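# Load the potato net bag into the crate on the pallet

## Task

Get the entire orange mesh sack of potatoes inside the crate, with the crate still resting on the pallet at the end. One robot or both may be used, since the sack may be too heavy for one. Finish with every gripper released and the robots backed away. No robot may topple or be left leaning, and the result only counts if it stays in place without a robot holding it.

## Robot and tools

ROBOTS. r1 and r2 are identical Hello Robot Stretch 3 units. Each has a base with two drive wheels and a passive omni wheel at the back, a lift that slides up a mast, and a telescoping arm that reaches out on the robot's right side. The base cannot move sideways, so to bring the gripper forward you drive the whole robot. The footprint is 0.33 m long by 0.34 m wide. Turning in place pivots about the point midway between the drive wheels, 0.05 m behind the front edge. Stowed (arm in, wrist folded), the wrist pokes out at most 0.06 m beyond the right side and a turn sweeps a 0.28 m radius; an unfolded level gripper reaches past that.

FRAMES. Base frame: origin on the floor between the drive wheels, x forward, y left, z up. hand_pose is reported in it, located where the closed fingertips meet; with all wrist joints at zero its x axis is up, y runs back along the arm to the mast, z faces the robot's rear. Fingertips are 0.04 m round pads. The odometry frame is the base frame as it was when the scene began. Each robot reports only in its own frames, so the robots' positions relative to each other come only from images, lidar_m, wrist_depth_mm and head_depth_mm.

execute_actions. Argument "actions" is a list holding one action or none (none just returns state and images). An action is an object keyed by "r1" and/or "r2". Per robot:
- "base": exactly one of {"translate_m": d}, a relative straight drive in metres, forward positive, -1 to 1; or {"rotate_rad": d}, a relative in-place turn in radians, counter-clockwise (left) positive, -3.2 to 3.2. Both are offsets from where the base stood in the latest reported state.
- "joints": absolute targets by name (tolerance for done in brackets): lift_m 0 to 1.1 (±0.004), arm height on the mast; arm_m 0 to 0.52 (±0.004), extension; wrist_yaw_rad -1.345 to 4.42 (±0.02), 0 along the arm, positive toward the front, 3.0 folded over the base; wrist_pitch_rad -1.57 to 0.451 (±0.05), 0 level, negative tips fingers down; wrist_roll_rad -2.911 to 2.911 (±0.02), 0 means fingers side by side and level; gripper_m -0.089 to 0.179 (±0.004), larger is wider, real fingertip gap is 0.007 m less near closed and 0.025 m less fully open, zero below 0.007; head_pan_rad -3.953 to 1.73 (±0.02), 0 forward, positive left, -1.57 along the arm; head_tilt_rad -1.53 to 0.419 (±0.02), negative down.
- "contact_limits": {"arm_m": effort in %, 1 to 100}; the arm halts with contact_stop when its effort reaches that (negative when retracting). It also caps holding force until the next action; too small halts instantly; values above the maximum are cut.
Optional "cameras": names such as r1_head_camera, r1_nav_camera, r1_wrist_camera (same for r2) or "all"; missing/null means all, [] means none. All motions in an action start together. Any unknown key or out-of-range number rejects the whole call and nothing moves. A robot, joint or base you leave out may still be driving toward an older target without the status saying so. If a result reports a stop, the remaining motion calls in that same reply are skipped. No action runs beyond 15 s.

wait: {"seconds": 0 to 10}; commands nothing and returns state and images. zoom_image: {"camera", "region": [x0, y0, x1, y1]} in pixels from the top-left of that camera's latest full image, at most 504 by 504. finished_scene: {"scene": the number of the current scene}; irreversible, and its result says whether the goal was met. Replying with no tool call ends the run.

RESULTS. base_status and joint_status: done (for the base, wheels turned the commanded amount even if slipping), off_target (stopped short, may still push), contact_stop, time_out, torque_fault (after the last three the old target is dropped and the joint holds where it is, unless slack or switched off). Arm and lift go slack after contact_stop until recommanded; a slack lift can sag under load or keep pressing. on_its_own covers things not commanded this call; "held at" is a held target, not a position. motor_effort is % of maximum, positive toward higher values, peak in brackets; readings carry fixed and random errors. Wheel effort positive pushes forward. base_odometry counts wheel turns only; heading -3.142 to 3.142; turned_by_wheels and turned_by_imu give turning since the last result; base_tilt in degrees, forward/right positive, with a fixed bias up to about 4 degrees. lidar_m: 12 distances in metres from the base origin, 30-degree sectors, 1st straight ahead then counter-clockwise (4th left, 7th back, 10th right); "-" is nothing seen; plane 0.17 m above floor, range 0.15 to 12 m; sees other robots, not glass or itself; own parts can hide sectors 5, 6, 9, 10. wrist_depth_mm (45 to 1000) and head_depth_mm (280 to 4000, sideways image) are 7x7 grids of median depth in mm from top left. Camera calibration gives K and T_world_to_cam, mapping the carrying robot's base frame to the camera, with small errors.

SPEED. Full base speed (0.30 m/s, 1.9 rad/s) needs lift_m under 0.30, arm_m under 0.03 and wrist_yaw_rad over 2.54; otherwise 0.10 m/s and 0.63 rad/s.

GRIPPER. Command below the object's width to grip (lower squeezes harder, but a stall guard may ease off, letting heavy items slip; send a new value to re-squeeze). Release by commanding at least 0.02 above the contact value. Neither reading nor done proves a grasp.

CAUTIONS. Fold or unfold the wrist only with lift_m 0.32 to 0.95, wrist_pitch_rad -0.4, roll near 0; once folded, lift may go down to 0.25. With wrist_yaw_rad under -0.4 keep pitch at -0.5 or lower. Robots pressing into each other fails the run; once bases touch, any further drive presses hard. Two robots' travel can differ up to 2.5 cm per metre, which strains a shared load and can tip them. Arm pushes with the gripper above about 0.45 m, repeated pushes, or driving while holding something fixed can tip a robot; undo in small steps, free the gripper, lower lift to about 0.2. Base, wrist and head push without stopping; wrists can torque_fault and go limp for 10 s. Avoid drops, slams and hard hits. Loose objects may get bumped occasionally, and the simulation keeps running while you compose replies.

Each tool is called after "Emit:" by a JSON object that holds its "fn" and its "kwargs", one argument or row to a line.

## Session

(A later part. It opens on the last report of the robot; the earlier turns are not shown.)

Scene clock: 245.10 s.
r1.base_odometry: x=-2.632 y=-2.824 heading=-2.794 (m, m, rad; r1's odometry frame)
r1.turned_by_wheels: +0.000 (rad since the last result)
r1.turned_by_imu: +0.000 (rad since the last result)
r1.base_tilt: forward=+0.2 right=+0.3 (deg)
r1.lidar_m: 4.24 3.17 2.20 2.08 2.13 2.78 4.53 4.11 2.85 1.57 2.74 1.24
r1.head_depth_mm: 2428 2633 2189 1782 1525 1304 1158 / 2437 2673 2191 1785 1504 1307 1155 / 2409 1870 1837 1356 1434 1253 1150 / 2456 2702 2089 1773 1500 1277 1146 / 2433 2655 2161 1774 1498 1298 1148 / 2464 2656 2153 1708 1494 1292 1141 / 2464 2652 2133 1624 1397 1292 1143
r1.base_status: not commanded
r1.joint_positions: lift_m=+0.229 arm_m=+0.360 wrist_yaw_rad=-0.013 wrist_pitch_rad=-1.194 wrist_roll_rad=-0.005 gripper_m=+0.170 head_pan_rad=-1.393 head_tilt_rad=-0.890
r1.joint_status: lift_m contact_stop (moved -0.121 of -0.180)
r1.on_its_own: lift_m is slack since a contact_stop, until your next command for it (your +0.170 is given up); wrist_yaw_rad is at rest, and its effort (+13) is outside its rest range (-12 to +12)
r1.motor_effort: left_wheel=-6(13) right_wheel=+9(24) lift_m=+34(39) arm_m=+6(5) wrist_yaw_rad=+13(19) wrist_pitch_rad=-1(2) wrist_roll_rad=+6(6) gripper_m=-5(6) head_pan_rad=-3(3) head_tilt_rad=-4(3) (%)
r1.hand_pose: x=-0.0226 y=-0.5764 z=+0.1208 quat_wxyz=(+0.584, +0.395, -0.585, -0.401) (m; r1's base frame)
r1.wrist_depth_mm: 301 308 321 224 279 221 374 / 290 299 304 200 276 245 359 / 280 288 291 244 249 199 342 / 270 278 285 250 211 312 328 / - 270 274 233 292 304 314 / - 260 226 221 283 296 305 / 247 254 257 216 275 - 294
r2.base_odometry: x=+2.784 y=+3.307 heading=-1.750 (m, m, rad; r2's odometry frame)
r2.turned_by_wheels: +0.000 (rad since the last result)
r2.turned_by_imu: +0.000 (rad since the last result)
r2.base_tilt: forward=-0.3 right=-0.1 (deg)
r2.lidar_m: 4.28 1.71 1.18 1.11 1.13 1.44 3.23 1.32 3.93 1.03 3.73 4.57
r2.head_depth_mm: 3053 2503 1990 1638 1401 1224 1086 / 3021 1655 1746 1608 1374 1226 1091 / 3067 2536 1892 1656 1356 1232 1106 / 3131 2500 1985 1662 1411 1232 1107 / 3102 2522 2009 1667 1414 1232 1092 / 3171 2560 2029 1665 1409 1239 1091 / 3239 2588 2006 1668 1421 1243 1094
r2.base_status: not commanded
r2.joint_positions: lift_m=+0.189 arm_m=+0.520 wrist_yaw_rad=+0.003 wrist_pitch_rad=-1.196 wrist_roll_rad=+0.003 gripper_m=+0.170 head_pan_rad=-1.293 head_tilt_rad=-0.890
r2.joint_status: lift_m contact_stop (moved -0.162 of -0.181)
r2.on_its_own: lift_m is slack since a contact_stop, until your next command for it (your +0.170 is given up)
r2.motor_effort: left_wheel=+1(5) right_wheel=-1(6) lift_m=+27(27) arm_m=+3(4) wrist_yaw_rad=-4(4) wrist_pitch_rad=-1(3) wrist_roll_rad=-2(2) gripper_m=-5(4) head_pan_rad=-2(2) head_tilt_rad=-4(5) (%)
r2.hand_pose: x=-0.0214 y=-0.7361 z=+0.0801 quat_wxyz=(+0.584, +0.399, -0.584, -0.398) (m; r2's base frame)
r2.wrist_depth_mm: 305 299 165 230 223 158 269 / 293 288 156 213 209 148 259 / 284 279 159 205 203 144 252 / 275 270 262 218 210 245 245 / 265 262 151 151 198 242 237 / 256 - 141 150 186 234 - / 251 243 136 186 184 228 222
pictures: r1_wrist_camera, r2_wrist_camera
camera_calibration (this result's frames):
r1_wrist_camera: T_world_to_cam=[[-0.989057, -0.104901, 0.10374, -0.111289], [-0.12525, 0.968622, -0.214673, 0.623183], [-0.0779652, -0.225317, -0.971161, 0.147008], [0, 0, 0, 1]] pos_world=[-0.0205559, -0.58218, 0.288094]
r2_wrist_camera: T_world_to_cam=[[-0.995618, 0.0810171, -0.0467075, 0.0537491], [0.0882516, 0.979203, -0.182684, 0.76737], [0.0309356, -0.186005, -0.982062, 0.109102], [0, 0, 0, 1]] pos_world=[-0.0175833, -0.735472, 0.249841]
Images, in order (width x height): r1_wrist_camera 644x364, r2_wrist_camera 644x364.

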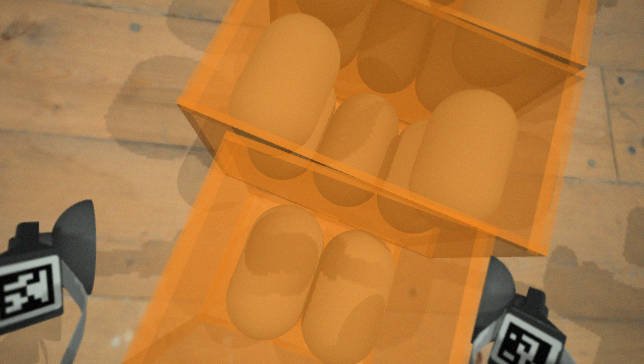

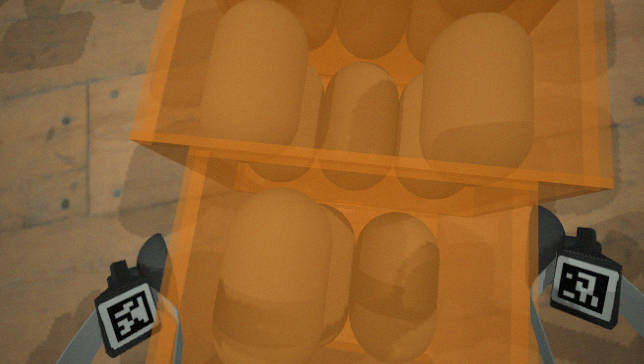

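Emit:
{"fn": "execute_actions", "kwargs": {
  "actions": [
    {"r1":{"base":{"translate_m":-0.04},"joints":{"lift_m":0.27,"arm_m":0.33}},"r2":{"joints":{"lift_m":0.22,"arm_m":0.49}}}
  ],
  "cameras": []
}}

Emit:
{"fn": "execute_actions", "kwargs": {
  "actions": [
    {"r1":{"joints":{"lift_m":0.16}},"r2":{"joints":{"lift_m":0.16}}}
  ],
  "cameras": ["r2_wrist_camera","r1_wrist_camera"]
}}

Emit:
{"fn": "execute_actions", "kwargs": {
  "actions": [
    {"r1":{"joints":{"gripper_m":0.05}},"r2":{"joints":{"gripper_m":0.05}}}
  ],
  "cameras": ["r2_wrist_camera","r1_wrist_camera"]
}}

Emit:
{"fn": "execute_actions", "kwargs": {
  "actions": [
    {"r1":{"joints":{"lift_m":0.3}},"r2":{"joints":{"lift_m":0.3}}}
  ],
  "cameras": ["r2_wrist_camera","r1_wrist_camera","r1_nav_camera"]
}}

Scene clock: 250.90 s.
r1.base_odometry: x=-2.595 y=-2.810 heading=-2.794 (m, m, rad; r1's odometry frame)
r1.turned_by_wheels: +0.000 (rad since the last result)
r1.turned_by_imu: +0.001 (rad since the last result)
r1.base_tilt: forward=+0.1 right=+0.3 (deg)
r1.lidar_m: 4.30 3.17 2.20 2.08 2.13 2.77 4.47 4.10 2.85 1.56 2.74 1.27
r1.head_depth_mm: 2429 2665 2207 1791 1511 1309 1159 / 2449 2684 2178 1798 1510 1310 1153 / 2386 1823 1835 1650 1449 1258 1149 / 2457 2626 2031 1755 1466 1264 1148 / 2455 2683 2157 1765 1499 1303 1139 / 2476 2651 2145 1717 1495 1297 1144 / 2449 2666 2140 1597 1422 1290 1141
r1.base_status: done
r1.joint_positions: lift_m=+0.270 arm_m=+0.330 wrist_yaw_rad=-0.002 wrist_pitch_rad=-1.203 wrist_roll_rad=+0.003 gripper_m=+0.170 head_pan_rad=-1.393 head_tilt_rad=-0.890
r1.joint_status: all done
r1.motor_effort: left_wheel=+1(11) right_wheel=+0(5) lift_m=+43(45) arm_m=-5(4) wrist_yaw_rad=+3(13) wrist_pitch_rad=+1(1) wrist_roll_rad=+1(6) gripper_m=+0(6) head_pan_rad=-3(3) head_tilt_rad=-3(3) (%)
r1.hand_pose: x=-0.0218 y=-0.5450 z=+0.1606 quat_wxyz=(+0.582, +0.399, -0.584, -0.402) (m; r1's base frame)
r1.wrist_depth_mm: 342 352 243 311 265 403 418 / 330 340 234 314 272 388 401 / 320 329 330 286 235 373 384 / 308 318 320 304 346 359 371 / - 307 264 270 334 346 357 / - 298 302 312 325 338 346 / 281 290 299 304 312 - 333
r2.base_odometry: x=+2.784 y=+3.307 heading=-1.750 (m, m, rad; r2's odometry frame)
r2.turned_by_wheels: +0.000 (rad since the last result)
r2.turned_by_imu: +0.001 (rad since the last result)
r2.base_tilt: forward=-0.3 right=+0.0 (deg)
r2.lidar_m: 4.27 1.71 1.18 1.11 1.12 1.44 3.25 1.32 3.93 1.04 3.73 4.55
r2.head_depth_mm: 3042 2483 1969 1647 1402 1215 1087 / 3040 1618 1752 1638 1346 1224 1082 / 3088 2417 1850 1642 1367 1223 1104 / 3113 2523 1996 1668 1402 1226 1106 / 3118 2541 1995 1662 1413 1234 1093 / 3224 2526 2003 1671 1417 1239 1095 / 3202 2573 2016 1674 1415 1242 1091
r2.base_status: not commanded
r2.joint_positions: lift_m=+0.219 arm_m=+0.490 wrist_yaw_rad=+0.003 wrist_pitch_rad=-1.202 wrist_roll_rad=+0.000 gripper_m=+0.170 head_pan_rad=-1.293 head_tilt_rad=-0.890
r2.joint_status: all done
r2.motor_effort: left_wheel=-2(5) right_wheel=+1(6) lift_m=+44(47) arm_m=-2(5) wrist_yaw_rad=-5(3) wrist_pitch_rad=+1(5) wrist_roll_rad=-1(2) gripper_m=-1(5) head_pan_rad=-2(1) head_tilt_rad=-4(4) (%)
r2.hand_pose: x=-0.0214 y=-0.7052 z=+0.1102 quat_wxyz=(+0.584, +0.401, -0.582, -0.399) (m; r2's base frame)
r2.wrist_depth_mm: 332 326 194 260 246 298 296 / 320 317 188 237 190 288 287 / 310 303 297 241 233 283 279 / 298 296 289 185 277 275 271 / 290 286 279 177 218 269 263 / 283 - 270 220 262 261 257 / 274 268 265 262 256 254 248
pictures: none
No camera images: the call's "cameras" was empty. Leave "cameras" out to get every camera's image.

Scene clock: 252.77 s.
r1.base_odometry: x=-2.595 y=-2.810 heading=-2.794 (m, m, rad; r1's odometry frame)
r1.turned_by_wheels: +0.000 (rad since the last result)
r1.turned_by_imu: +0.001 (rad since the last result)
r1.base_tilt: forward=+0.2 right=+0.4 (deg)
r1.lidar_m: 4.26 3.17 2.20 2.08 2.13 2.78 4.49 4.14 2.85 1.56 2.75 1.28
r1.head_depth_mm: 2413 2690 2204 1792 1517 1311 1156 / 2453 2690 2187 1786 1510 1310 1152 / 2416 2512 1840 1641 1449 1252 1153 / 2454 2650 2055 1765 1465 1271 1145 / 2458 2643 2151 1771 1492 1293 1141 / 2480 2643 2151 1713 1487 1288 1144 / 2475 2668 2140 1608 1428 1292 1139
r1.base_status: not commanded
r1.joint_positions: lift_m=+0.239 arm_m=+0.330 wrist_yaw_rad=+0.004 wrist_pitch_rad=-1.183 wrist_roll_rad=+0.029 gripper_m=+0.170 head_pan_rad=-1.393 head_tilt_rad=-0.890
r1.joint_status: lift_m contact_stop (moved -0.031 of -0.110)
r1.on_its_own: lift_m is slack since a contact_stop, until your next command for it (your +0.160 is given up)
r1.motor_effort: left_wheel=+4(4) right_wheel=-6(7) lift_m=+34(37) arm_m=-4(5) wrist_yaw_rad=-5(5) wrist_pitch_rad=-5(7) wrist_roll_rad=-11(14) gripper_m=-5(5) head_pan_rad=-3(3) head_tilt_rad=-4(4) (%)
r1.hand_pose: x=-0.0213 y=-0.5499 z=+0.1312 quat_wxyz=(+0.579, +0.390, -0.594, -0.399) (m; r1's base frame)
r1.wrist_depth_mm: 318 327 211 285 251 371 388 / 310 318 206 273 217 355 369 / 296 303 268 259 206 339 353 / 285 292 293 299 311 328 338 / 279 284 234 241 306 313 322 / - 275 241 235 292 303 312 / 259 264 271 276 285 - 301
r2.base_odometry: x=+2.784 y=+3.307 heading=-1.750 (m, m, rad; r2's odometry frame)
r2.turned_by_wheels: +0.000 (rad since the last result)
r2.turned_by_imu: -0.002 (rad since the last result)
r2.base_tilt: forward=-0.3 right=-0.1 (deg)
r2.lidar_m: 4.26 1.71 1.18 1.11 1.12 1.43 3.21 1.32 3.91 1.05 3.72 4.60
r2.head_depth_mm: 3025 2511 1976 1643 1392 1225 1083 / 3072 2251 1777 1646 1349 1223 1087 / 3105 2432 1847 1641 1374 1231 1102 / 3091 2521 1999 1655 1409 1227 1104 / 3218 2535 2000 1652 1416 1224 1091 / 3165 2560 2003 1667 1412 1237 1095 / 3277 2580 2018 1682 1418 1243 1091
r2.base_status: not commanded
r2.joint_positions: lift_m=+0.188 arm_m=+0.490 wrist_yaw_rad=+0.008 wrist_pitch_rad=-1.195 wrist_roll_rad=+0.004 gripper_m=+0.170 head_pan_rad=-1.294 head_tilt_rad=-0.890
r2.joint_status: lift_m contact_stop (moved -0.031 of -0.059)
r2.on_its_own: lift_m is slack since a contact_stop, until your next command for it (your +0.160 is given up)
r2.motor_effort: left_wheel=+0(10) right_wheel=+0(2) lift_m=+27(37) arm_m=+2(3) wrist_yaw_rad=-10(10) wrist_pitch_rad=-1(3) wrist_roll_rad=-3(3) gripper_m=-5(5) head_pan_rad=-2(3) head_tilt_rad=-4(4) (%)
r2.hand_pose: x=-0.0211 y=-0.7063 z=+0.0797 quat_wxyz=(+0.585, +0.399, -0.584, -0.397) (m; r2's base frame)
r2.wrist_depth_mm: 304 299 163 226 215 153 268 / 294 288 166 212 172 151 259 / 283 277 271 216 211 254 252 / 274 269 155 157 214 249 243 / 264 261 147 153 191 242 236 / 257 - 143 152 189 233 - / 249 243 240 234 232 227 222
pictures: r1_wrist_camera, r2_wrist_camera
camera_calibration (this result's frames):
r1_wrist_camera: T_world_to_cam=[[-0.991789, -0.0886776, 0.0921432, -0.0980088], [-0.107641, 0.967903, -0.227104, 0.601526], [-0.0690466, -0.235158, -0.969502, 0.157797], [0, 0, 0, 1]] pos_world=[-0.0215597, -0.553803, 0.298625]
r2_wrist_camera: T_world_to_cam=[[-0.995812, 0.0781752, -0.0473933, 0.0496803], [0.0855999, 0.979349, -0.18316, 0.738206], [0.032096, -0.18645, -0.98194, 0.113941], [0, 0, 0, 1]] pos_world=[-0.0173752, -0.705601, 0.249448]
Images, in order (width x height): r1_wrist_camera 644x364, r2_wrist_camera 644x364.

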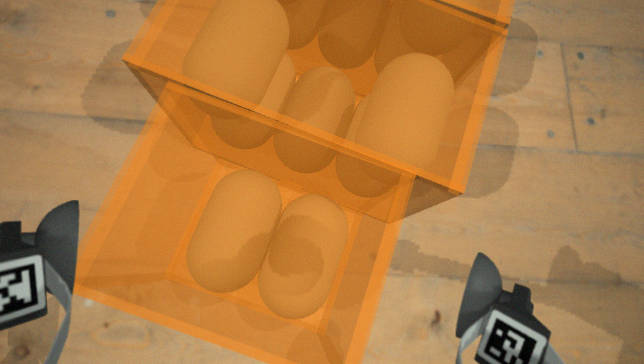

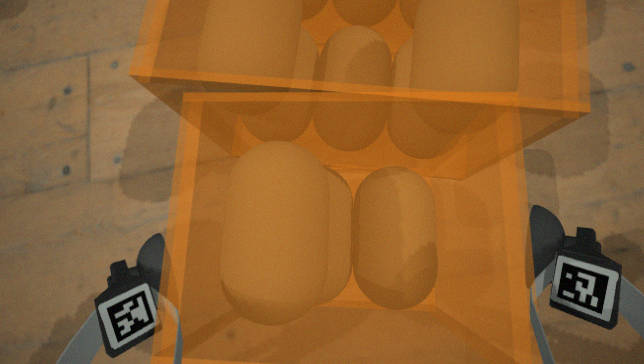

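not run: a stop came earlier in this reply.

not run: a stop came earlier in this reply.

Emit:
{"fn": "execute_actions", "kwargs": {
  "actions": [
    {"r1":{"base":{"translate_m":0.025},"joints":{"lift_m":0.28,"arm_m":0.36}},"r2":{"joints":{"gripper_m":0.05}}}
  ],
  "cameras": []
}}

Emit:
{"fn": "execute_actions", "kwargs": {
  "actions": [
    {"r1":{"joints":{"lift_m":0.19}}}
  ],
  "cameras": ["r2_wrist_camera","r1_wrist_camera"]
}}

Scene clock: 259.60 s.
r1.base_odometry: x=-2.618 y=-2.819 heading=-2.794 (m, m, rad; r1's odometry frame)
r1.turned_by_wheels: +0.000 (rad since the last result)
r1.turned_by_imu: +0.001 (rad since the last result)
r1.base_tilt: forward=+0.2 right=+0.3 (deg)
r1.lidar_m: 4.25 3.17 2.20 2.08 2.13 2.78 4.51 4.12 2.85 1.57 2.74 1.25
r1.head_depth_mm: 2412 2674 2187 1787 1514 1311 1157 / 2424 2691 2199 1785 1499 1307 1155 / 2386 2485 1845 1646 1484 1271 1148 / 2447 2682 2033 1779 1495 1274 1148 / 2464 2668 2164 1748 1495 1292 1146 / 2435 2660 2141 1717 1483 1291 1143 / 2453 2661 2145 1611 1406 1286 1135
r1.base_status: done
r1.joint_positions: lift_m=+0.280 arm_m=+0.360 wrist_yaw_rad=+0.002 wrist_pitch_rad=-1.202 wrist_roll_rad=+0.011 gripper_m=+0.170 head_pan_rad=-1.393 head_tilt_rad=-0.890
r1.joint_status: all done
r1.motor_effort: left_wheel=+2(10) right_wheel=+0(4) lift_m=+43(43) arm_m=+5(8) wrist_yaw_rad=-3(4) wrist_pitch_rad=+1(4) wrist_roll_rad=-2(11) gripper_m=+0(6) head_pan_rad=-3(3) head_tilt_rad=-3(4) (%)
r1.hand_pose: x=-0.0215 y=-0.5745 z=+0.1707 quat_wxyz=(+0.581, +0.398, -0.586, -0.402) (m; r1's base frame)
r1.wrist_depth_mm: 353 361 375 269 332 417 428 / 340 351 360 312 313 401 408 / 332 338 240 297 258 384 396 / 321 327 334 295 240 370 376 / - 317 321 287 339 358 367 / - 308 268 271 334 346 356 / 290 299 305 311 321 - 342
r2.base_odometry: x=+2.784 y=+3.307 heading=-1.750 (m, m, rad; r2's odometry frame)
r2.turned_by_wheels: +0.000 (rad since the last result)
r2.turned_by_imu: +0.004 (rad since the last result)
r2.base_tilt: forward=-0.3 right=-0.2 (deg)
r2.lidar_m: 4.28 1.71 1.18 1.11 1.13 1.45 3.29 1.32 3.95 1.03 3.72 4.56
r2.head_depth_mm: 3063 2490 1981 1628 1399 1221 1081 / 3022 1596 1771 1633 1352 1224 1094 / 3104 2435 1865 1645 1374 1228 1108 / 3169 2485 1986 1651 1414 1224 1105 / 3172 2540 2013 1664 1415 1241 1100 / 3141 2533 2024 1672 1424 1232 1087 / 3233 2549 2018 1668 1427 1239 1096
r2.base_status: not commanded
r2.joint_positions: lift_m=+0.194 arm_m=+0.490 wrist_yaw_rad=+0.002 wrist_pitch_rad=-1.189 wrist_roll_rad=+0.004 gripper_m=+0.056 head_pan_rad=-1.294 head_tilt_rad=-0.890
r2.joint_status: gripper_m off_target (ended at +0.056, target +0.050)
r2.on_its_own: gripper_m is held at +0.054, not at your +0.050, by its stall guard, which is still easing; lift_m is slack since a contact_stop, until your next command for it (your +0.160 is given up)
r2.motor_effort: left_wheel=-2(5) right_wheel=+0(5) lift_m=+27(27) arm_m=+3(3) wrist_yaw_rad=-2(9) wrist_pitch_rad=-4(4) wrist_roll_rad=-2(6) gripper_m=-42(100) head_pan_rad=-2(3) head_tilt_rad=-4(4) (%)
r2.hand_pose: x=-0.0215 y=-0.7079 z=+0.0858 quat_wxyz=(+0.585, +0.396, -0.586, -0.397) (m; r2's base frame)
r2.wrist_depth_mm: 313 308 170 241 223 162 275 / 302 296 169 219 177 157 268 / 289 285 277 221 216 261 258 / 280 274 268 163 231 255 249 / 271 266 159 156 198 249 242 / 261 258 148 153 196 242 236 / 253 248 245 240 237 233 228
pictures: none
No camera images: the call's "cameras" was empty. Leave "cameras" out to get every camera's image.

Scene clock: 261.40 s.
r1.base_odometry: x=-2.618 y=-2.819 heading=-2.794 (m, m, rad; r1's odometry frame)
r1.turned_by_wheels: -0.001 (rad since the last result)
r1.turned_by_imu: -0.001 (rad since the last result)
r1.base_tilt: forward=+0.0 right=+0.3 (deg)
r1.lidar_m: 4.23 3.19 2.20 2.08 2.13 2.78 4.49 4.15 2.84 1.57 2.75 1.25
r1.head_depth_mm: 2408 2655 2185 1786 1514 1311 1154 / 2421 2681 2171 1783 1508 1307 1152 / 2420 2503 1844 1663 1445 1258 1148 / 2441 2663 2042 1766 1496 1272 1138 / 2441 2630 2157 1768 1499 1297 1146 / 2458 2681 2134 1704 1486 1291 1139 / 2474 2687 2129 1604 1402 1289 1142
r1.base_status: not commanded
r1.joint_positions: lift_m=+0.196 arm_m=+0.360 wrist_yaw_rad=-0.007 wrist_pitch_rad=-1.199 wrist_roll_rad=+0.009 gripper_m=+0.170 head_pan_rad=-1.393 head_tilt_rad=-0.890
r1.joint_status: lift_m contact_stop (moved -0.084 of -0.090)
r1.on_its_own: lift_m is slack since a contact_stop, until your next command for it (your +0.190 is given up)
r1.motor_effort: left_wheel=-8(9) right_wheel=+14(17) lift_m=+34(36) arm_m=+6(5) wrist_yaw_rad=+7(9) wrist_pitch_rad=+0(1) wrist_roll_rad=-1(2) gripper_m=-6(5) head_pan_rad=-4(3) head_tilt_rad=-4(3) (%)
r1.hand_pose: x=-0.0221 y=-0.5752 z=+0.0872 quat_wxyz=(+0.580, +0.395, -0.587, -0.403) (m; r1's base frame)
r1.wrist_depth_mm: 267 275 156 233 237 195 324 / 257 263 154 217 244 167 312 / 248 255 209 211 215 158 299 / 241 247 253 255 173 161 286 / - 239 193 200 258 269 275 / - 230 183 189 252 262 267 / 219 224 225 183 242 - 258
r2.base_odometry: x=+2.784 y=+3.307 heading=-1.750 (m, m, rad; r2's odometry frame)
r2.turned_by_wheels: +0.000 (rad since the last result)
r2.turned_by_imu: +0.000 (rad since the last result)
r2.base_tilt: forward=-0.3 right=-0.1 (deg)
r2.lidar_m: 4.27 1.71 1.18 1.11 1.12 1.44 3.23 1.33 3.93 1.57 3.74 4.58
r2.head_depth_mm: 3022 2463 1981 1637 1397 1219 1084 / 2993 1766 1741 1586 1349 1218 1091 / 3115 2527 1856 1652 1380 1238 1107 / 3119 2522 1992 1654 1425 1235 1106 / 3153 2559 2005 1657 1410 1229 1092 / 3167 2556 2023 1669 1416 1237 1098 / 3228 2605 2019 1671 1421 1242 1096
r2.base_status: not commanded
r2.joint_positions: lift_m=+0.194 arm_m=+0.490 wrist_yaw_rad=+0.002 wrist_pitch_rad=-1.189 wrist_roll_rad=+0.004 gripper_m=+0.068 head_pan_rad=-1.294 head_tilt_rad=-0.890
r2.joint_status: not commanded
r2.on_its_own: gripper_m is held at +0.067, not at your +0.050, by its stall guard, which is still easing; lift_m is slack since a contact_stop, until your next command for it (your +0.160 is given up)
r2.motor_effort: left_wheel=-2(3) right_wheel=+0(0) lift_m=+27(27) arm_m=+2(2) wrist_yaw_rad=-1(2) wrist_pitch_rad=-3(3) wrist_roll_rad=-2(2) gripper_m=-36(42) head_pan_rad=-2(3) head_tilt_rad=-4(4) (%)
r2.hand_pose: x=-0.0215 y=-0.7079 z=+0.0858 quat_wxyz=(+0.585, +0.396, -0.586, -0.397) (m; r2's base frame)
r2.wrist_depth_mm: 313 307 170 243 224 162 277 / 302 296 169 218 177 157 267 / 289 285 277 222 216 262 258 / 279 275 268 162 231 254 250 / 270 267 159 156 198 248 242 / 263 259 148 153 195 239 234 / 251 247 244 241 236 232 228
pictures: r1_wrist_camera, r2_wrist_camera
camera_calibration (this result's frames):
r1_wrist_camera: T_world_to_cam=[[-0.990309, -0.0982694, 0.0981358, -0.102977], [-0.117182, 0.970507, -0.210676, 0.615784], [-0.0745385, -0.220134, -0.972618, 0.117857], [0, 0, 0, 1]] pos_world=[-0.0210356, -0.581798, 0.254467]
r2_wrist_camera: T_world_to_cam=[[-0.995331, 0.0838306, -0.0478377, 0.0537007], [0.0914433, 0.977631, -0.18941, 0.740335], [0.0308892, -0.1929, -0.980732, 0.114948], [0, 0, 0, 1]] pos_world=[-0.0177994, -0.706103, 0.255529]
Images, in order (width x height): r1_wrist_camera 644x364, r2_wrist_camera 644x364.

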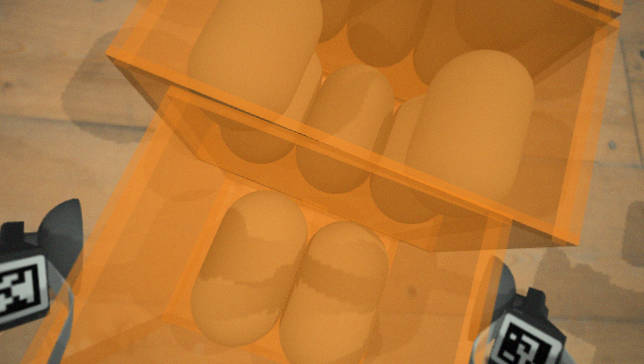

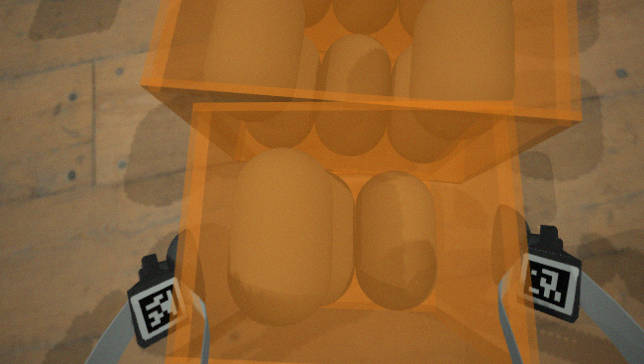

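Grip and lift.

Emit:
{"fn": "execute_actions", "kwargs": {
  "actions": [
    {"r1":{"joints":{"gripper_m":0.05}},"r2":{"joints":{"gripper_m":0.045}}}
  ],
  "cameras": ["r1_wrist_camera"]
}}

Emit:
{"fn": "execute_actions", "kwargs": {
  "actions": [
    {"r1":{"joints":{"lift_m":0.3}},"r2":{"joints":{"lift_m":0.3}}}
  ],
  "cameras": ["r2_wrist_camera","r1_wrist_camera","r1_nav_camera"]
}}

Scene clock: 265.80 s.
r1.base_odometry: x=-2.618 y=-2.819 heading=-2.794 (m, m, rad; r1's odometry frame)
r1.turned_by_wheels: +0.000 (rad since the last result)
r1.turned_by_imu: +0.001 (rad since the last result)
r1.base_tilt: forward=+0.0 right=+0.3 (deg)
r1.lidar_m: 4.26 3.18 2.21 2.08 2.13 2.78 4.51 4.11 2.85 1.57 2.74 1.25
r1.head_depth_mm: 2438 2688 2205 1784 1515 1305 1153 / 2445 2688 2178 1777 1517 1304 1154 / 2387 2485 1828 1642 1445 1250 1152 / 2436 2679 2039 1775 1496 1277 1144 / 2444 2682 2150 1771 1494 1295 1145 / 2475 2668 2151 1726 1490 1291 1140 / 2462 2671 2150 1600 1402 1290 1143
r1.base_status: not commanded
r1.joint_positions: lift_m=+0.201 arm_m=+0.360 wrist_yaw_rad=-0.010 wrist_pitch_rad=-1.199 wrist_roll_rad=+0.004 gripper_m=+0.053 head_pan_rad=-1.393 head_tilt_rad=-0.890
r1.joint_status: all done
r1.on_its_own: lift_m is slack since a contact_stop, until your next command for it (your +0.190 is given up)
r1.motor_effort: left_wheel=-2(9) right_wheel=+1(14) lift_m=+33(33) arm_m=+5(5) wrist_yaw_rad=+9(10) wrist_pitch_rad=+0(0) wrist_roll_rad=+1(3) gripper_m=-81(100) head_pan_rad=-3(3) head_tilt_rad=-4(4) (%)
r1.hand_pose: x=-0.0223 y=-0.5750 z=+0.0919 quat_wxyz=(+0.581, +0.395, -0.586, -0.403) (m; r1's base frame)
r1.wrist_depth_mm: 270 277 162 192 242 196 332 / 261 269 158 223 250 172 319 / 253 260 213 216 187 164 306 / 245 251 257 231 175 168 292 / 239 243 197 204 263 274 282 / - 236 187 194 257 267 274 / 222 228 230 189 247 - 262
r2.base_odometry: x=+2.784 y=+3.307 heading=-1.750 (m, m, rad; r2's odometry frame)
r2.turned_by_wheels: +0.000 (rad since the last result)
r2.turned_by_imu: +0.001 (rad since the last result)
r2.base_tilt: forward=-0.2 right=-0.1 (deg)
r2.lidar_m: 4.28 1.71 1.18 1.10 1.12 1.44 3.24 1.32 3.91 1.57 3.73 4.61
r2.head_depth_mm: 3070 2495 1978 1639 1401 1218 1078 / 3063 1766 1742 1558 1344 1225 1089 / 3102 2509 1868 1646 1384 1223 1106 / 3082 2514 1997 1656 1401 1228 1102 / 3194 2546 2011 1656 1410 1232 1093 / 3156 2556 2021 1669 1412 1236 1094 / 3238 2583 2040 1669 1420 1235 1098
r2.base_status: not commanded
r2.joint_positions: lift_m=+0.194 arm_m=+0.490 wrist_yaw_rad=+0.002 wrist_pitch_rad=-1.189 wrist_roll_rad=+0.004 gripper_m=+0.052 head_pan_rad=-1.294 head_tilt_rad=-0.890
r2.joint_status: gripper_m off_target (ended at +0.052, target +0.045)
r2.on_its_own: gripper_m is held at +0.049, not at your +0.045, by its stall guard, which is still easing; lift_m is slack since a contact_stop, until your next command for it (your +0.160 is given up)
r2.motor_effort: left_wheel=-2(2) right_wheel=+0(0) lift_m=+27(27) arm_m=+3(2) wrist_yaw_rad=-1(2) wrist_pitch_rad=-3(3) wrist_roll_rad=-2(2) gripper_m=-44(100) head_pan_rad=-2(2) head_tilt_rad=-4(4) (%)
r2.hand_pose: x=-0.0215 y=-0.7079 z=+0.0859 quat_wxyz=(+0.585, +0.396, -0.586, -0.397) (m; r2's base frame)
r2.wrist_depth_mm: 313 307 170 241 224 162 276 / 301 295 169 218 177 157 265 / 289 285 276 221 215 262 259 / 280 274 267 162 232 255 250 / 271 266 159 156 197 248 242 / 261 259 147 153 196 239 236 / 254 245 243 240 236 231 228
pictures: r1_wrist_camera
camera_calibration (this result's frames):
r1_wrist_camera: T_world_to_cam=[[-0.98998, -0.0999485, 0.0997463, -0.10472], [-0.119127, 0.970431, -0.209935, 0.61647], [-0.0758142, -0.219714, -0.972614, 0.122677], [0, 0, 0, 1]] pos_world=[-0.0209322, -0.581754, 0.259182]
Images, in order (width x height): r1_wrist_camera 644x364.

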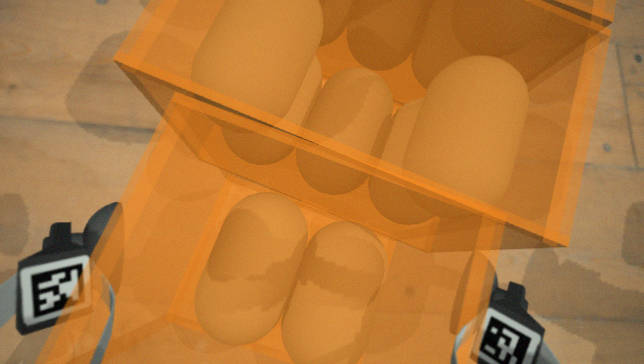

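Scene clock: 267.60 s.
r1.base_odometry: x=-2.618 y=-2.819 heading=-2.794 (m, m, rad; r1's odometry frame)
r1.turned_by_wheels: +0.000 (rad since the last result)
r1.turned_by_imu: +0.000 (rad since the last result)
r1.base_tilt: forward=+0.0 right=+0.3 (deg)
r1.lidar_m: 4.26 3.19 2.20 2.08 2.13 2.78 4.50 4.13 2.84 0.63 2.74 1.25
r1.head_depth_mm: 2433 2678 2210 1789 1508 1308 1159 / 2433 2692 2166 1782 1502 1303 1163 / 2393 1689 1811 1647 1370 1281 1152 / 2448 2645 2037 1776 1500 1270 1147 / 2435 2679 2140 1763 1492 1290 1140 / 2482 2663 2141 1715 1493 1292 1136 / 2490 2687 2118 1601 1406 1290 1139
r1.base_status: not commanded
r1.joint_positions: lift_m=+0.299 arm_m=+0.360 wrist_yaw_rad=-0.010 wrist_pitch_rad=-1.179 wrist_roll_rad=+0.011 gripper_m=+0.062 head_pan_rad=-1.393 head_tilt_rad=-0.890
r1.joint_status: all done
r1.on_its_own: gripper_m is held at +0.059, not at your +0.050, by its stall guard, which is still easing
r1.motor_effort: left_wheel=-4(5) right_wheel=+7(7) lift_m=+54(57) arm_m=+0(5) wrist_yaw_rad=+10(9) wrist_pitch_rad=-6(6) wrist_roll_rad=-3(4) gripper_m=-49(67) head_pan_rad=-3(2) head_tilt_rad=-4(4) (%)
r1.hand_pose: x=-0.0224 y=-0.5804 z=+0.1919 quat_wxyz=(+0.582, +0.388, -0.593, -0.399) (m; r1's base frame)
r1.wrist_depth_mm: 379 391 184 261 261 222 467 / 364 374 172 272 235 428 439 / 350 365 221 238 189 407 428 / 338 349 356 236 186 394 409 / 328 338 204 214 366 380 392 / - 326 191 202 350 370 379 / 307 314 194 194 341 - 364
r2.base_odometry: x=+2.784 y=+3.307 heading=-1.750 (m, m, rad; r2's odometry frame)
r2.turned_by_wheels: +0.000 (rad since the last result)
r2.turned_by_imu: +0.000 (rad since the last result)
r2.base_tilt: forward=-0.2 right=+0.1 (deg)
r2.lidar_m: 4.27 1.71 1.18 1.11 1.13 1.44 3.26 1.32 3.95 0.67 3.73 4.60
r2.head_depth_mm: 3069 2469 1971 1638 1400 1218 1084 / 3044 1578 1713 1657 1355 1221 1106 / 3069 2411 1870 1646 1369 1218 1107 / 3140 2511 1996 1652 1413 1232 1111 / 3144 2531 1996 1652 1411 1224 1091 / 3135 2553 2028 1659 1419 1233 1092 / 3214 2574 2034 1674 1417 1234 1095
r2.base_status: not commanded
r2.joint_positions: lift_m=+0.299 arm_m=+0.490 wrist_yaw_rad=-0.009 wrist_pitch_rad=-1.189 wrist_roll_rad=+0.003 gripper_m=+0.064 head_pan_rad=-1.294 head_tilt_rad=-0.890
r2.joint_status: all done
r2.on_its_own: gripper_m is held at +0.062, not at your +0.045, by its stall guard, which is still easing
r2.motor_effort: left_wheel=-9(11) right_wheel=+7(8) lift_m=+55(56) arm_m=-1(2) wrist_yaw_rad=+11(13) wrist_pitch_rad=-3(4) wrist_roll_rad=-2(2) gripper_m=-41(43) head_pan_rad=-2(2) head_tilt_rad=-4(4) (%)
r2.hand_pose: x=-0.0223 y=-0.7083 z=+0.1907 quat_wxyz=(+0.583, +0.393, -0.588, -0.400) (m; r2's base frame)
r2.wrist_depth_mm: 427 420 409 262 255 384 382 / 414 405 188 238 198 176 367 / 394 389 383 231 222 361 358 / 384 378 371 169 237 353 346 / 370 365 260 155 202 345 338 / 360 356 151 151 193 333 326 / 349 339 339 330 326 322 318
pictures: r1_nav_camera (sideways: a quarter turn counterclockwise sets it upright), r1_wrist_camera, r2_wrist_camera
camera_calibration (this result's frames):
r1_nav_camera: T_world_to_cam=[[0.0927279, -0.817423, 0.568526, -0.698779], [-0.987253, -0.149661, -0.0541579, 0.127108], [0.129356, -0.556257, -0.820881, 1.01707], [0, 0, 0, 1]] pos_world=[0.058721, 0.013575, 1.23905]
r1_wrist_camera: T_world_to_cam=[[-0.990864, -0.0913585, 0.0992099, -0.110211], [-0.11214, 0.96677, -0.22974, 0.644524], [-0.0749244, -0.238767, -0.968182, 0.206885], [0, 0, 0, 1]] pos_world=[-0.0214267, -0.583778, 0.35931]
r2_wrist_camera: T_world_to_cam=[[-0.994421, 0.0941332, -0.0475913, 0.065213], [0.101528, 0.976546, -0.189868, 0.760209], [0.0286023, -0.19364, -0.980656, 0.217123], [0, 0, 0, 1]] pos_world=[-0.0185434, -0.706475, 0.360366]
Images, in order (width x height): r1_nav_camera 672x504, r1_wrist_camera 644x364, r2_wrist_camera 644x364.

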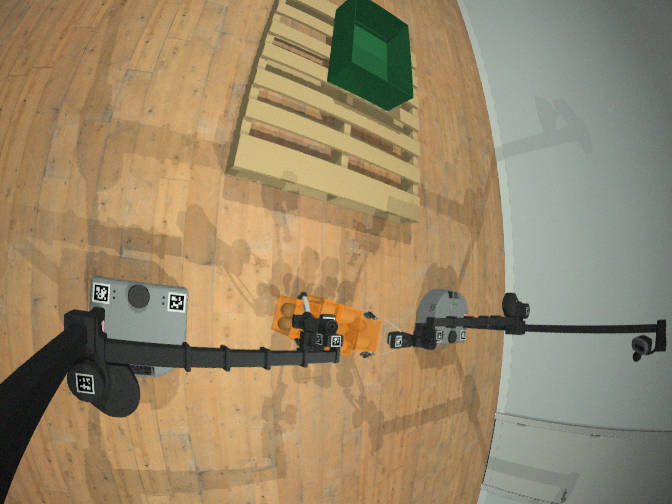

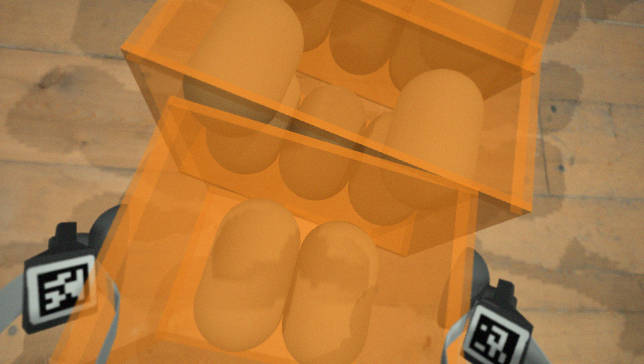

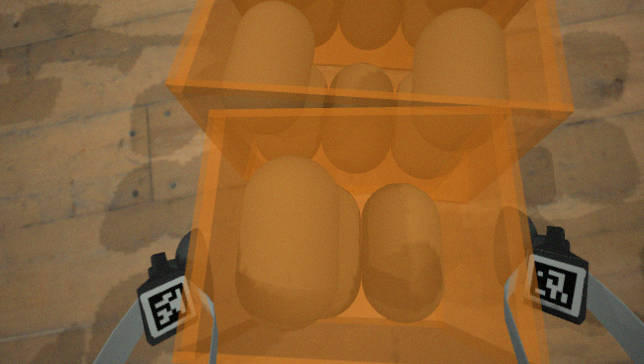

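Emit:
{"fn": "execute_actions", "kwargs": {
  "actions": [
    {"r1":{"joints":{"lift_m":0.62}},"r2":{"joints":{"lift_m":0.62}}}
  ],
  "cameras": []
}}

Emit:
{"fn": "execute_actions", "kwargs": {
  "actions": [
    {"r1":{"base":{"translate_m":0.6}},"r2":{"base":{"translate_m":-0.6}}}
  ],
  "cameras": ["r1_nav_camera","r1_head_camera"]
}}

Scene clock: 278.50 s.
r1.base_odometry: x=-2.618 y=-2.819 heading=-2.794 (m, m, rad; r1's odometry frame)
r1.turned_by_wheels: +0.000 (rad since the last result)
r1.turned_by_imu: +0.001 (rad since the last result)
r1.base_tilt: forward=+0.1 right=+0.3 (deg)
r1.lidar_m: 4.27 3.18 2.20 2.08 2.12 2.78 4.51 4.13 2.85 1.57 2.74 1.25
r1.head_depth_mm: 2411 2674 2189 1786 1521 1318 1165 / 2426 2654 2114 1785 1470 1303 1147 / 1433 1095 1842 - 1409 1295 1152 / 2461 2671 2029 1767 1436 1299 1142 / 2440 2636 2154 1775 1499 1300 1142 / 2465 2676 2138 1724 1501 1288 1140 / 2477 2659 2131 1602 1406 1291 1135
r1.base_status: not commanded
r1.joint_positions: lift_m=+0.619 arm_m=+0.360 wrist_yaw_rad=-0.010 wrist_pitch_rad=-1.177 wrist_roll_rad=+0.011 gripper_m=+0.110 head_pan_rad=-1.393 head_tilt_rad=-0.890
r1.joint_status: all done
r1.on_its_own: gripper_m is held at +0.109, not at your +0.050, by its stall guard, which is not easing now
r1.motor_effort: left_wheel=-4(4) right_wheel=+7(7) lift_m=+56(58) arm_m=+0(0) wrist_yaw_rad=+10(10) wrist_pitch_rad=-6(6) wrist_roll_rad=-3(2) gripper_m=-25(28) head_pan_rad=-3(3) head_tilt_rad=-3(3) (%)
r1.hand_pose: x=-0.0224 y=-0.5810 z=+0.5120 quat_wxyz=(+0.583, +0.388, -0.593, -0.398) (m; r1's base frame)
r1.wrist_depth_mm: 708 757 186 262 262 222 902 / 687 725 173 275 264 823 853 / 680 691 221 239 190 799 827 / 647 664 680 237 186 755 773 / 632 650 205 215 699 725 752 / - 627 191 202 671 707 726 / 581 606 191 193 655 - 699
r2.base_odometry: x=+2.784 y=+3.307 heading=-1.750 (m, m, rad; r2's odometry frame)
r2.turned_by_wheels: +0.000 (rad since the last result)
r2.turned_by_imu: +0.002 (rad since the last result)
r2.base_tilt: forward=-0.3 right=+0.0 (deg)
r2.lidar_m: 4.26 1.71 1.18 1.11 1.12 1.44 3.25 1.32 3.93 1.57 3.74 4.58
r2.head_depth_mm: 3050 2290 2023 1593 - - - / 1334 2313 1782 1064 1393 1221 1101 / 3079 2514 1873 1586 1412 1234 1105 / 3108 2502 1997 1644 1409 1230 1110 / 3129 2523 2016 1653 1415 1235 1094 / 3215 2541 2012 1657 1417 1235 1098 / 3263 2548 2024 1669 1422 1240 1096
r2.base_status: not commanded
r2.joint_positions: lift_m=+0.619 arm_m=+0.490 wrist_yaw_rad=-0.009 wrist_pitch_rad=-1.185 wrist_roll_rad=+0.003 gripper_m=+0.108 head_pan_rad=-1.294 head_tilt_rad=-0.890
r2.joint_status: all done
r2.on_its_own: gripper_m is held at +0.107, not at your +0.045, by its stall guard, which is not easing now
r2.motor_effort: left_wheel=-10(9) right_wheel=+7(7) lift_m=+54(56) arm_m=-1(1) wrist_yaw_rad=+11(11) wrist_pitch_rad=-4(4) wrist_roll_rad=-2(2) gripper_m=-23(25) head_pan_rad=-2(1) head_tilt_rad=-4(4) (%)
r2.hand_pose: x=-0.0223 y=-0.7092 z=+0.5110 quat_wxyz=(+0.584, +0.391, -0.589, -0.399) (m; r2's base frame)
r2.wrist_depth_mm: 800 793 771 263 256 711 706 / 777 766 189 241 199 181 675 / 747 736 712 232 220 675 673 / 721 708 692 169 245 665 650 / 702 694 668 156 202 651 636 / 678 671 151 151 193 634 614 / 655 642 641 629 615 611 597
pictures: none
No camera images: the call's "cameras" was empty. Leave "cameras" out to get every camera's image.

Scene clock: 285.50 s.
r1.base_odometry: x=-3.182 y=-3.023 heading=-2.794 (m, m, rad; r1's odometry frame)
r1.turned_by_wheels: +0.000 (rad since the last result)
r1.turned_by_imu: -0.002 (rad since the last result)
r1.base_tilt: forward=+0.1 right=+0.1 (deg)
r1.lidar_m: 3.65 3.24 2.25 2.13 2.17 2.83 5.10 4.08 2.80 1.58 0.80 0.92
r1.head_depth_mm: 2379 2637 2191 1791 1537 1323 1161 / 2393 2594 2110 1793 1474 1300 1151 / 1449 1754 1848 - 1269 1243 1117 / 2392 2635 2023 1672 1407 1221 1073 / 2436 2646 2149 1667 1402 1214 1093 / 2432 2671 2149 1673 1406 1225 1099 / 2409 2610 2136 1456 1299 1233 1086
r1.base_status: done
r1.joint_positions: lift_m=+0.619 arm_m=+0.360 wrist_yaw_rad=-0.011 wrist_pitch_rad=-1.159 wrist_roll_rad=+0.011 gripper_m=+0.110 head_pan_rad=-1.393 head_tilt_rad=-0.890
r1.joint_status: not commanded
r1.on_its_own: gripper_m is held at +0.109, not at your +0.050, by its stall guard, which is not easing now
r1.motor_effort: left_wheel=-6(6) right_wheel=+8(12) lift_m=+55(55) arm_m=-1(1) wrist_yaw_rad=+11(12) wrist_pitch_rad=-11(11) wrist_roll_rad=-2(3) gripper_m=-26(26) head_pan_rad=-3(3) head_tilt_rad=-4(4) (%)
r1.hand_pose: x=-0.0225 y=-0.5855 z=+0.5135 quat_wxyz=(+0.586, +0.382, -0.597, -0.393) (m; r1's base frame)
r1.wrist_depth_mm: 706 612 186 266 263 228 923 / 679 701 173 273 267 825 857 / 561 583 221 239 190 797 827 / 542 651 564 237 188 753 787 / 512 528 204 212 705 724 757 / - 510 191 201 676 706 731 / 579 488 194 193 654 - 694
r2.base_odometry: x=+2.891 y=+3.897 heading=-1.751 (m, m, rad; r2's odometry frame)
r2.turned_by_wheels: +0.000 (rad since the last result)
r2.turned_by_imu: +0.005 (rad since the last result)
r2.base_tilt: forward=-0.3 right=+0.0 (deg)
r2.lidar_m: 4.88 1.65 1.12 1.05 1.07 1.38 3.14 0.83 0.83 1.58 3.79 4.85
r2.head_depth_mm: 3035 2218 2052 1538 - - - / 1341 2307 1790 1061 1326 1146 1087 / 3151 2497 1866 1582 1380 1160 1108 / 3177 2508 2007 1639 1408 1225 1107 / 3177 2530 2002 1660 1417 1231 1095 / 3188 2568 2008 1660 1422 1235 1095 / 3289 2557 2005 1678 1424 1240 1096
r2.base_status: done
r2.joint_positions: lift_m=+0.619 arm_m=+0.490 wrist_yaw_rad=-0.010 wrist_pitch_rad=-1.168 wrist_roll_rad=+0.003 gripper_m=+0.108 head_pan_rad=-1.294 head_tilt_rad=-0.890
r2.joint_status: not commanded
r2.on_its_own: gripper_m is held at +0.107, not at your +0.045, by its stall guard, which is not easing now
r2.motor_effort: left_wheel=-11(15) right_wheel=+9(10) lift_m=+54(54) arm_m=-2(3) wrist_yaw_rad=+11(12) wrist_pitch_rad=-9(9) wrist_roll_rad=-2(2) gripper_m=-23(22) head_pan_rad=-2(2) head_tilt_rad=-4(4) (%)
r2.hand_pose: x=-0.0224 y=-0.7135 z=+0.5123 quat_wxyz=(+0.587, +0.386, -0.592, -0.394) (m; r2's base frame)
r2.wrist_depth_mm: 830 799 777 264 256 617 613 / 786 769 191 240 205 176 588 / 755 743 719 232 222 564 568 / 731 717 697 168 237 558 548 / 691 694 419 155 201 532 523 / 678 671 152 150 194 510 500 / 650 643 628 617 505 506 574
pictures: r1_head_camera (sideways: a quarter turn clockwise sets it upright), r1_nav_camera (sideways: a quarter turn counterclockwise sets it upright)
camera_calibration (this result's frames):
r1_head_camera: T_world_to_cam=[[-0.0820829, 0.72316, -0.685786, 0.911897], [0.993813, 0.111052, -0.00184753, -0.00143015], [0.0748215, -0.681694, -0.727801, 0.904512], [0, 0, 0, 1]] pos_world=[0.00859557, -0.0426884, 1.28367]
r1_nav_camera: T_world_to_cam=[[0.0927283, -0.817423, 0.568526, -0.698779], [-0.987253, -0.149661, -0.0541579, 0.127108], [0.129356, -0.556257, -0.820881, 1.01707], [0, 0, 0, 1]] pos_world=[0.058721, 0.013575, 1.23905]
Images, in order (width x height): r1_head_camera 896x504, r1_nav_camera 672x504.

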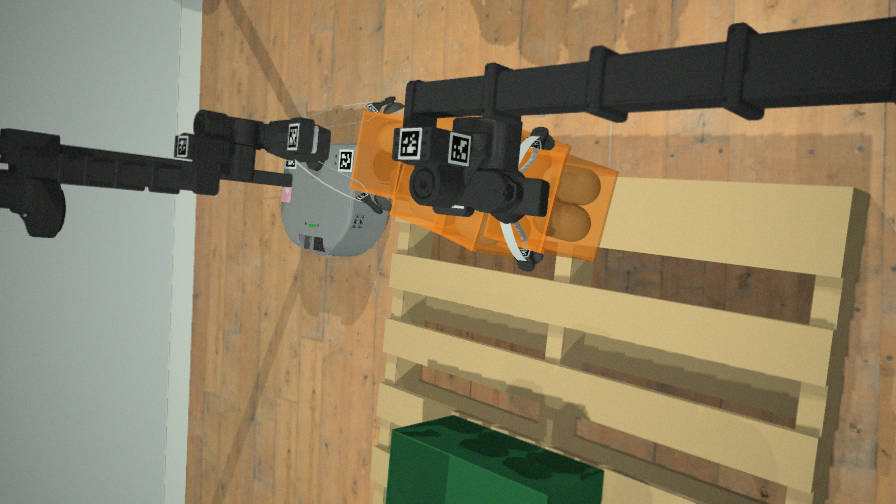

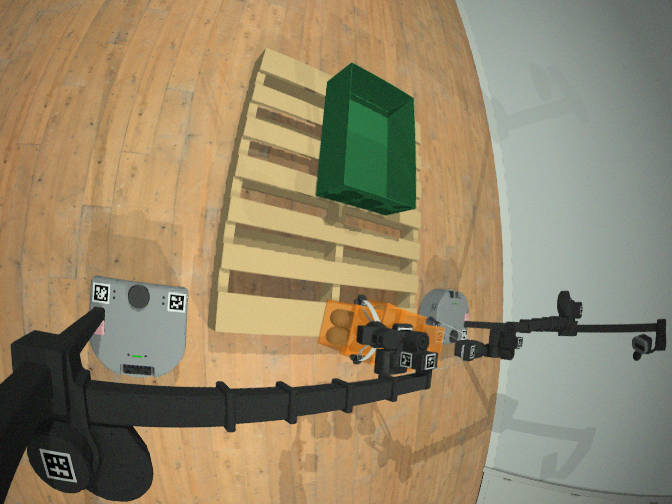

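Emit:
{"fn": "execute_actions", "kwargs": {
  "actions": [
    {"r1":{"base":{"translate_m":0.6}},"r2":{"base":{"translate_m":-0.6}}}
  ],
  "cameras": ["r1_nav_camera","r1_head_camera","r2_head_camera","r1_wrist_camera"]
}}

Scene clock: 297.27 s.
r1.base_odometry: x=-3.747 y=-3.227 heading=-2.795 (m, m, rad; r1's odometry frame)
r1.turned_by_wheels: +0.000 (rad since the last result)
r1.turned_by_imu: -0.002 (rad since the last result)
r1.base_tilt: forward=+0.2 right=+0.4 (deg)
r1.lidar_m: 3.05 3.12 2.30 2.17 2.21 2.88 5.70 3.98 2.76 0.64 0.67 3.26
r1.head_depth_mm: 2377 2612 2191 1694 1396 1253 1122 / 2354 2588 2116 - 1414 1302 1095 / 1459 1091 1862 - 1164 1198 1071 / 2386 2591 2017 1474 1233 1241 1091 / 2376 2612 2162 1518 1372 1238 1089 / 2365 2647 2138 1494 1283 1191 1087 / 2394 2618 2129 1758 1259 1202 1100
r1.base_status: done
r1.joint_positions: lift_m=+0.619 arm_m=+0.360 wrist_yaw_rad=-0.012 wrist_pitch_rad=-1.146 wrist_roll_rad=+0.011 gripper_m=+0.110 head_pan_rad=-1.393 head_tilt_rad=-0.890
r1.joint_status: not commanded
r1.on_its_own: gripper_m is held at +0.109, not at your +0.050, by its stall guard, which is not easing now
r1.motor_effort: left_wheel=-6(7) right_wheel=+9(14) lift_m=+54(55) arm_m=-2(2) wrist_yaw_rad=+12(13) wrist_pitch_rad=-15(15) wrist_roll_rad=-2(3) gripper_m=-26(26) head_pan_rad=-3(3) head_tilt_rad=-3(4) (%)
r1.hand_pose: x=-0.0227 y=-0.5887 z=+0.5145 quat_wxyz=(+0.588, +0.378, -0.599, -0.390) (m; r1's base frame)
r1.wrist_depth_mm: 600 619 186 266 267 713 774 / 576 589 173 274 239 690 728 / 549 566 220 240 188 657 700 / 538 545 559 238 189 640 653 / 601 625 204 212 570 617 634 / - 618 191 200 552 571 602 / 474 583 196 194 535 - 583
r2.base_odometry: x=+2.999 y=+4.487 heading=-1.751 (m, m, rad; r2's odometry frame)
r2.turned_by_wheels: +0.000 (rad since the last result)
r2.turned_by_imu: +0.004 (rad since the last result)
r2.base_tilt: forward=-0.4 right=-0.1 (deg)
r2.lidar_m: 5.49 1.56 1.07 1.00 1.02 1.31 2.98 0.82 0.60 0.57 3.85 4.95
r2.head_depth_mm: 3035 2238 2014 1372 - - - / 1359 2335 1814 1065 1290 1178 1087 / 3142 2518 1883 1537 1323 1130 1101 / 3199 2537 1982 1562 1323 1146 1106 / 3243 2544 2017 1525 1328 1169 1093 / 3358 2551 2010 1585 1335 1183 1098 / 3331 2553 2009 1660 1416 1184 1096
r2.base_status: done
r2.joint_positions: lift_m=+0.619 arm_m=+0.490 wrist_yaw_rad=-0.012 wrist_pitch_rad=-1.157 wrist_roll_rad=+0.004 gripper_m=+0.108 head_pan_rad=-1.294 head_tilt_rad=-0.890
r2.joint_status: not commanded
r2.on_its_own: gripper_m is held at +0.107, not at your +0.045, by its stall guard, which is not easing now; wrist_yaw_rad is at rest, and its effort (+13) is outside its rest range (-12 to +12)
r2.motor_effort: left_wheel=-12(16) right_wheel=+10(11) lift_m=+54(54) arm_m=-3(3) wrist_yaw_rad=+13(14) wrist_pitch_rad=-13(13) wrist_roll_rad=-2(2) gripper_m=-23(22) head_pan_rad=-2(1) head_tilt_rad=-4(4) (%)
r2.hand_pose: x=-0.0226 y=-0.7162 z=+0.5131 quat_wxyz=(+0.589, +0.382, -0.595, -0.391) (m; r2's base frame)
r2.wrist_depth_mm: 693 677 659 263 256 402 446 / 655 650 192 240 205 174 559 / 632 628 602 232 224 559 554 / 601 596 586 167 238 545 539 / 581 580 359 155 201 535 512 / 559 642 153 150 194 509 504 / 541 630 522 499 434 431 367
pictures: r1_head_camera (sideways: a quarter turn clockwise sets it upright), r1_nav_camera (sideways: a quarter turn counterclockwise sets it upright), r1_wrist_camera, r2_head_camera (sideways: a quarter turn clockwise sets it upright)
camera_calibration (this result's frames):
r1_head_camera: T_world_to_cam=[[-0.0820827, 0.72316, -0.685786, 0.911898], [0.993813, 0.111051, -0.00184752, -0.00143017], [0.0748213, -0.681694, -0.727801, 0.904512], [0, 0, 0, 1]] pos_world=[0.00859556, -0.0426884, 1.28367]
r1_nav_camera: T_world_to_cam=[[0.092728, -0.817423, 0.568526, -0.698779], [-0.987253, -0.149661, -0.054158, 0.127108], [0.129356, -0.556257, -0.820881, 1.01707], [0, 0, 0, 1]] pos_world=[0.058721, 0.013575, 1.23905]
r1_wrist_camera: T_world_to_cam=[[-0.991055, -0.0854797, 0.102483, -0.141488], [-0.109754, 0.958934, -0.261532, 0.738374], [-0.0759193, -0.27044, -0.959739, 0.494236], [0, 0, 0, 1]] pos_world=[-0.0216605, -0.586485, 0.681946]
r2_head_camera: T_world_to_cam=[[-0.151364, 0.762335, -0.629233, 0.836993], [0.976478, 0.214205, 0.0246213, -0.0388006], [0.153555, -0.610706, -0.776827, 0.970064], [0, 0, 0, 1]] pos_world=[0.0156206, -0.0373343, 1.28119]
Images, in order (width x height): r1_head_camera 896x504, r1_nav_camera 672x504, r1_wrist_camera 644x364, r2_head_camera 896x504.

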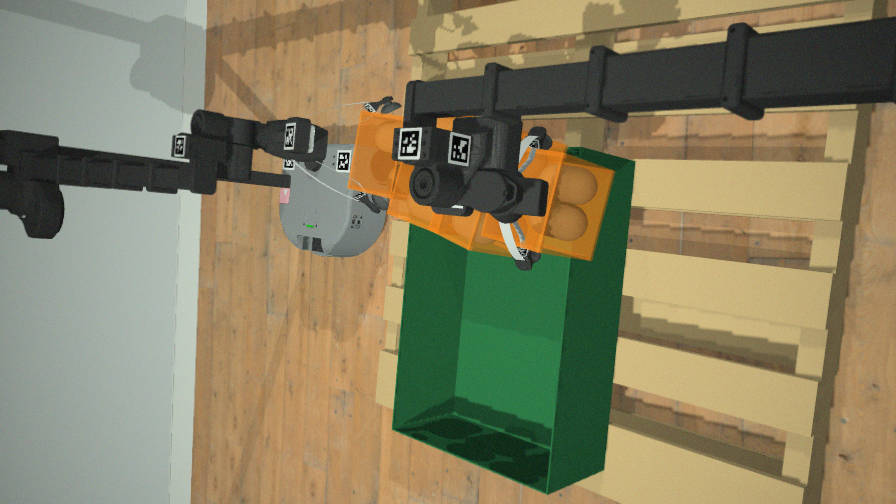

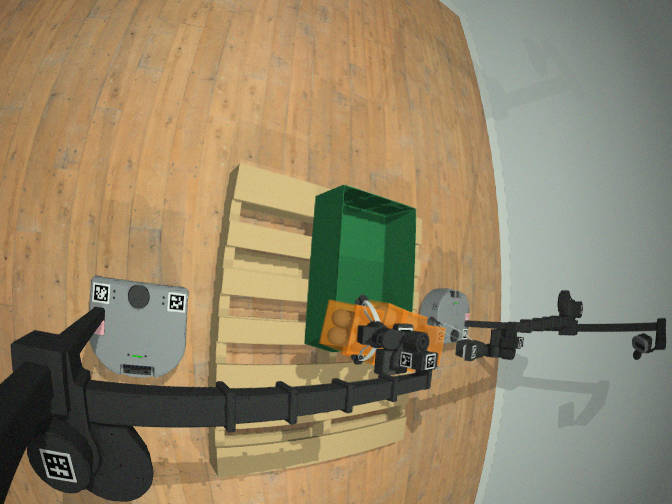

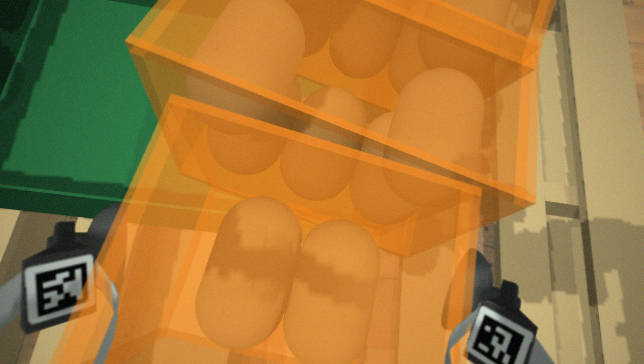

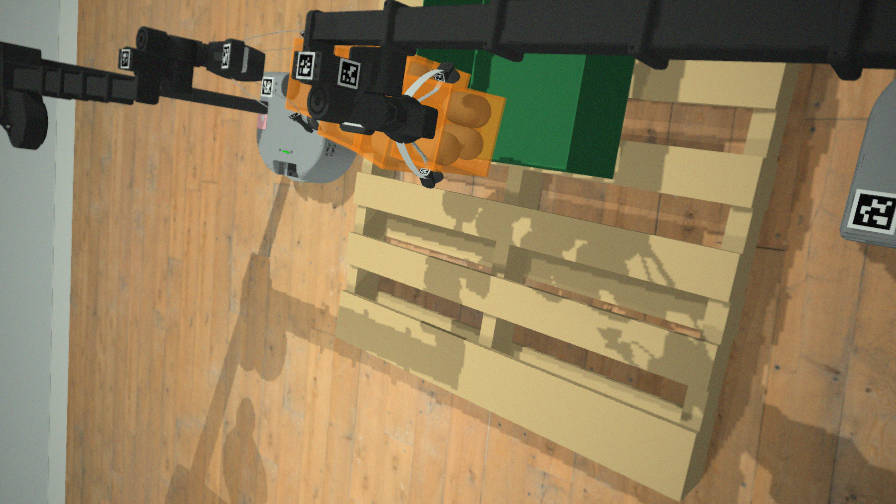

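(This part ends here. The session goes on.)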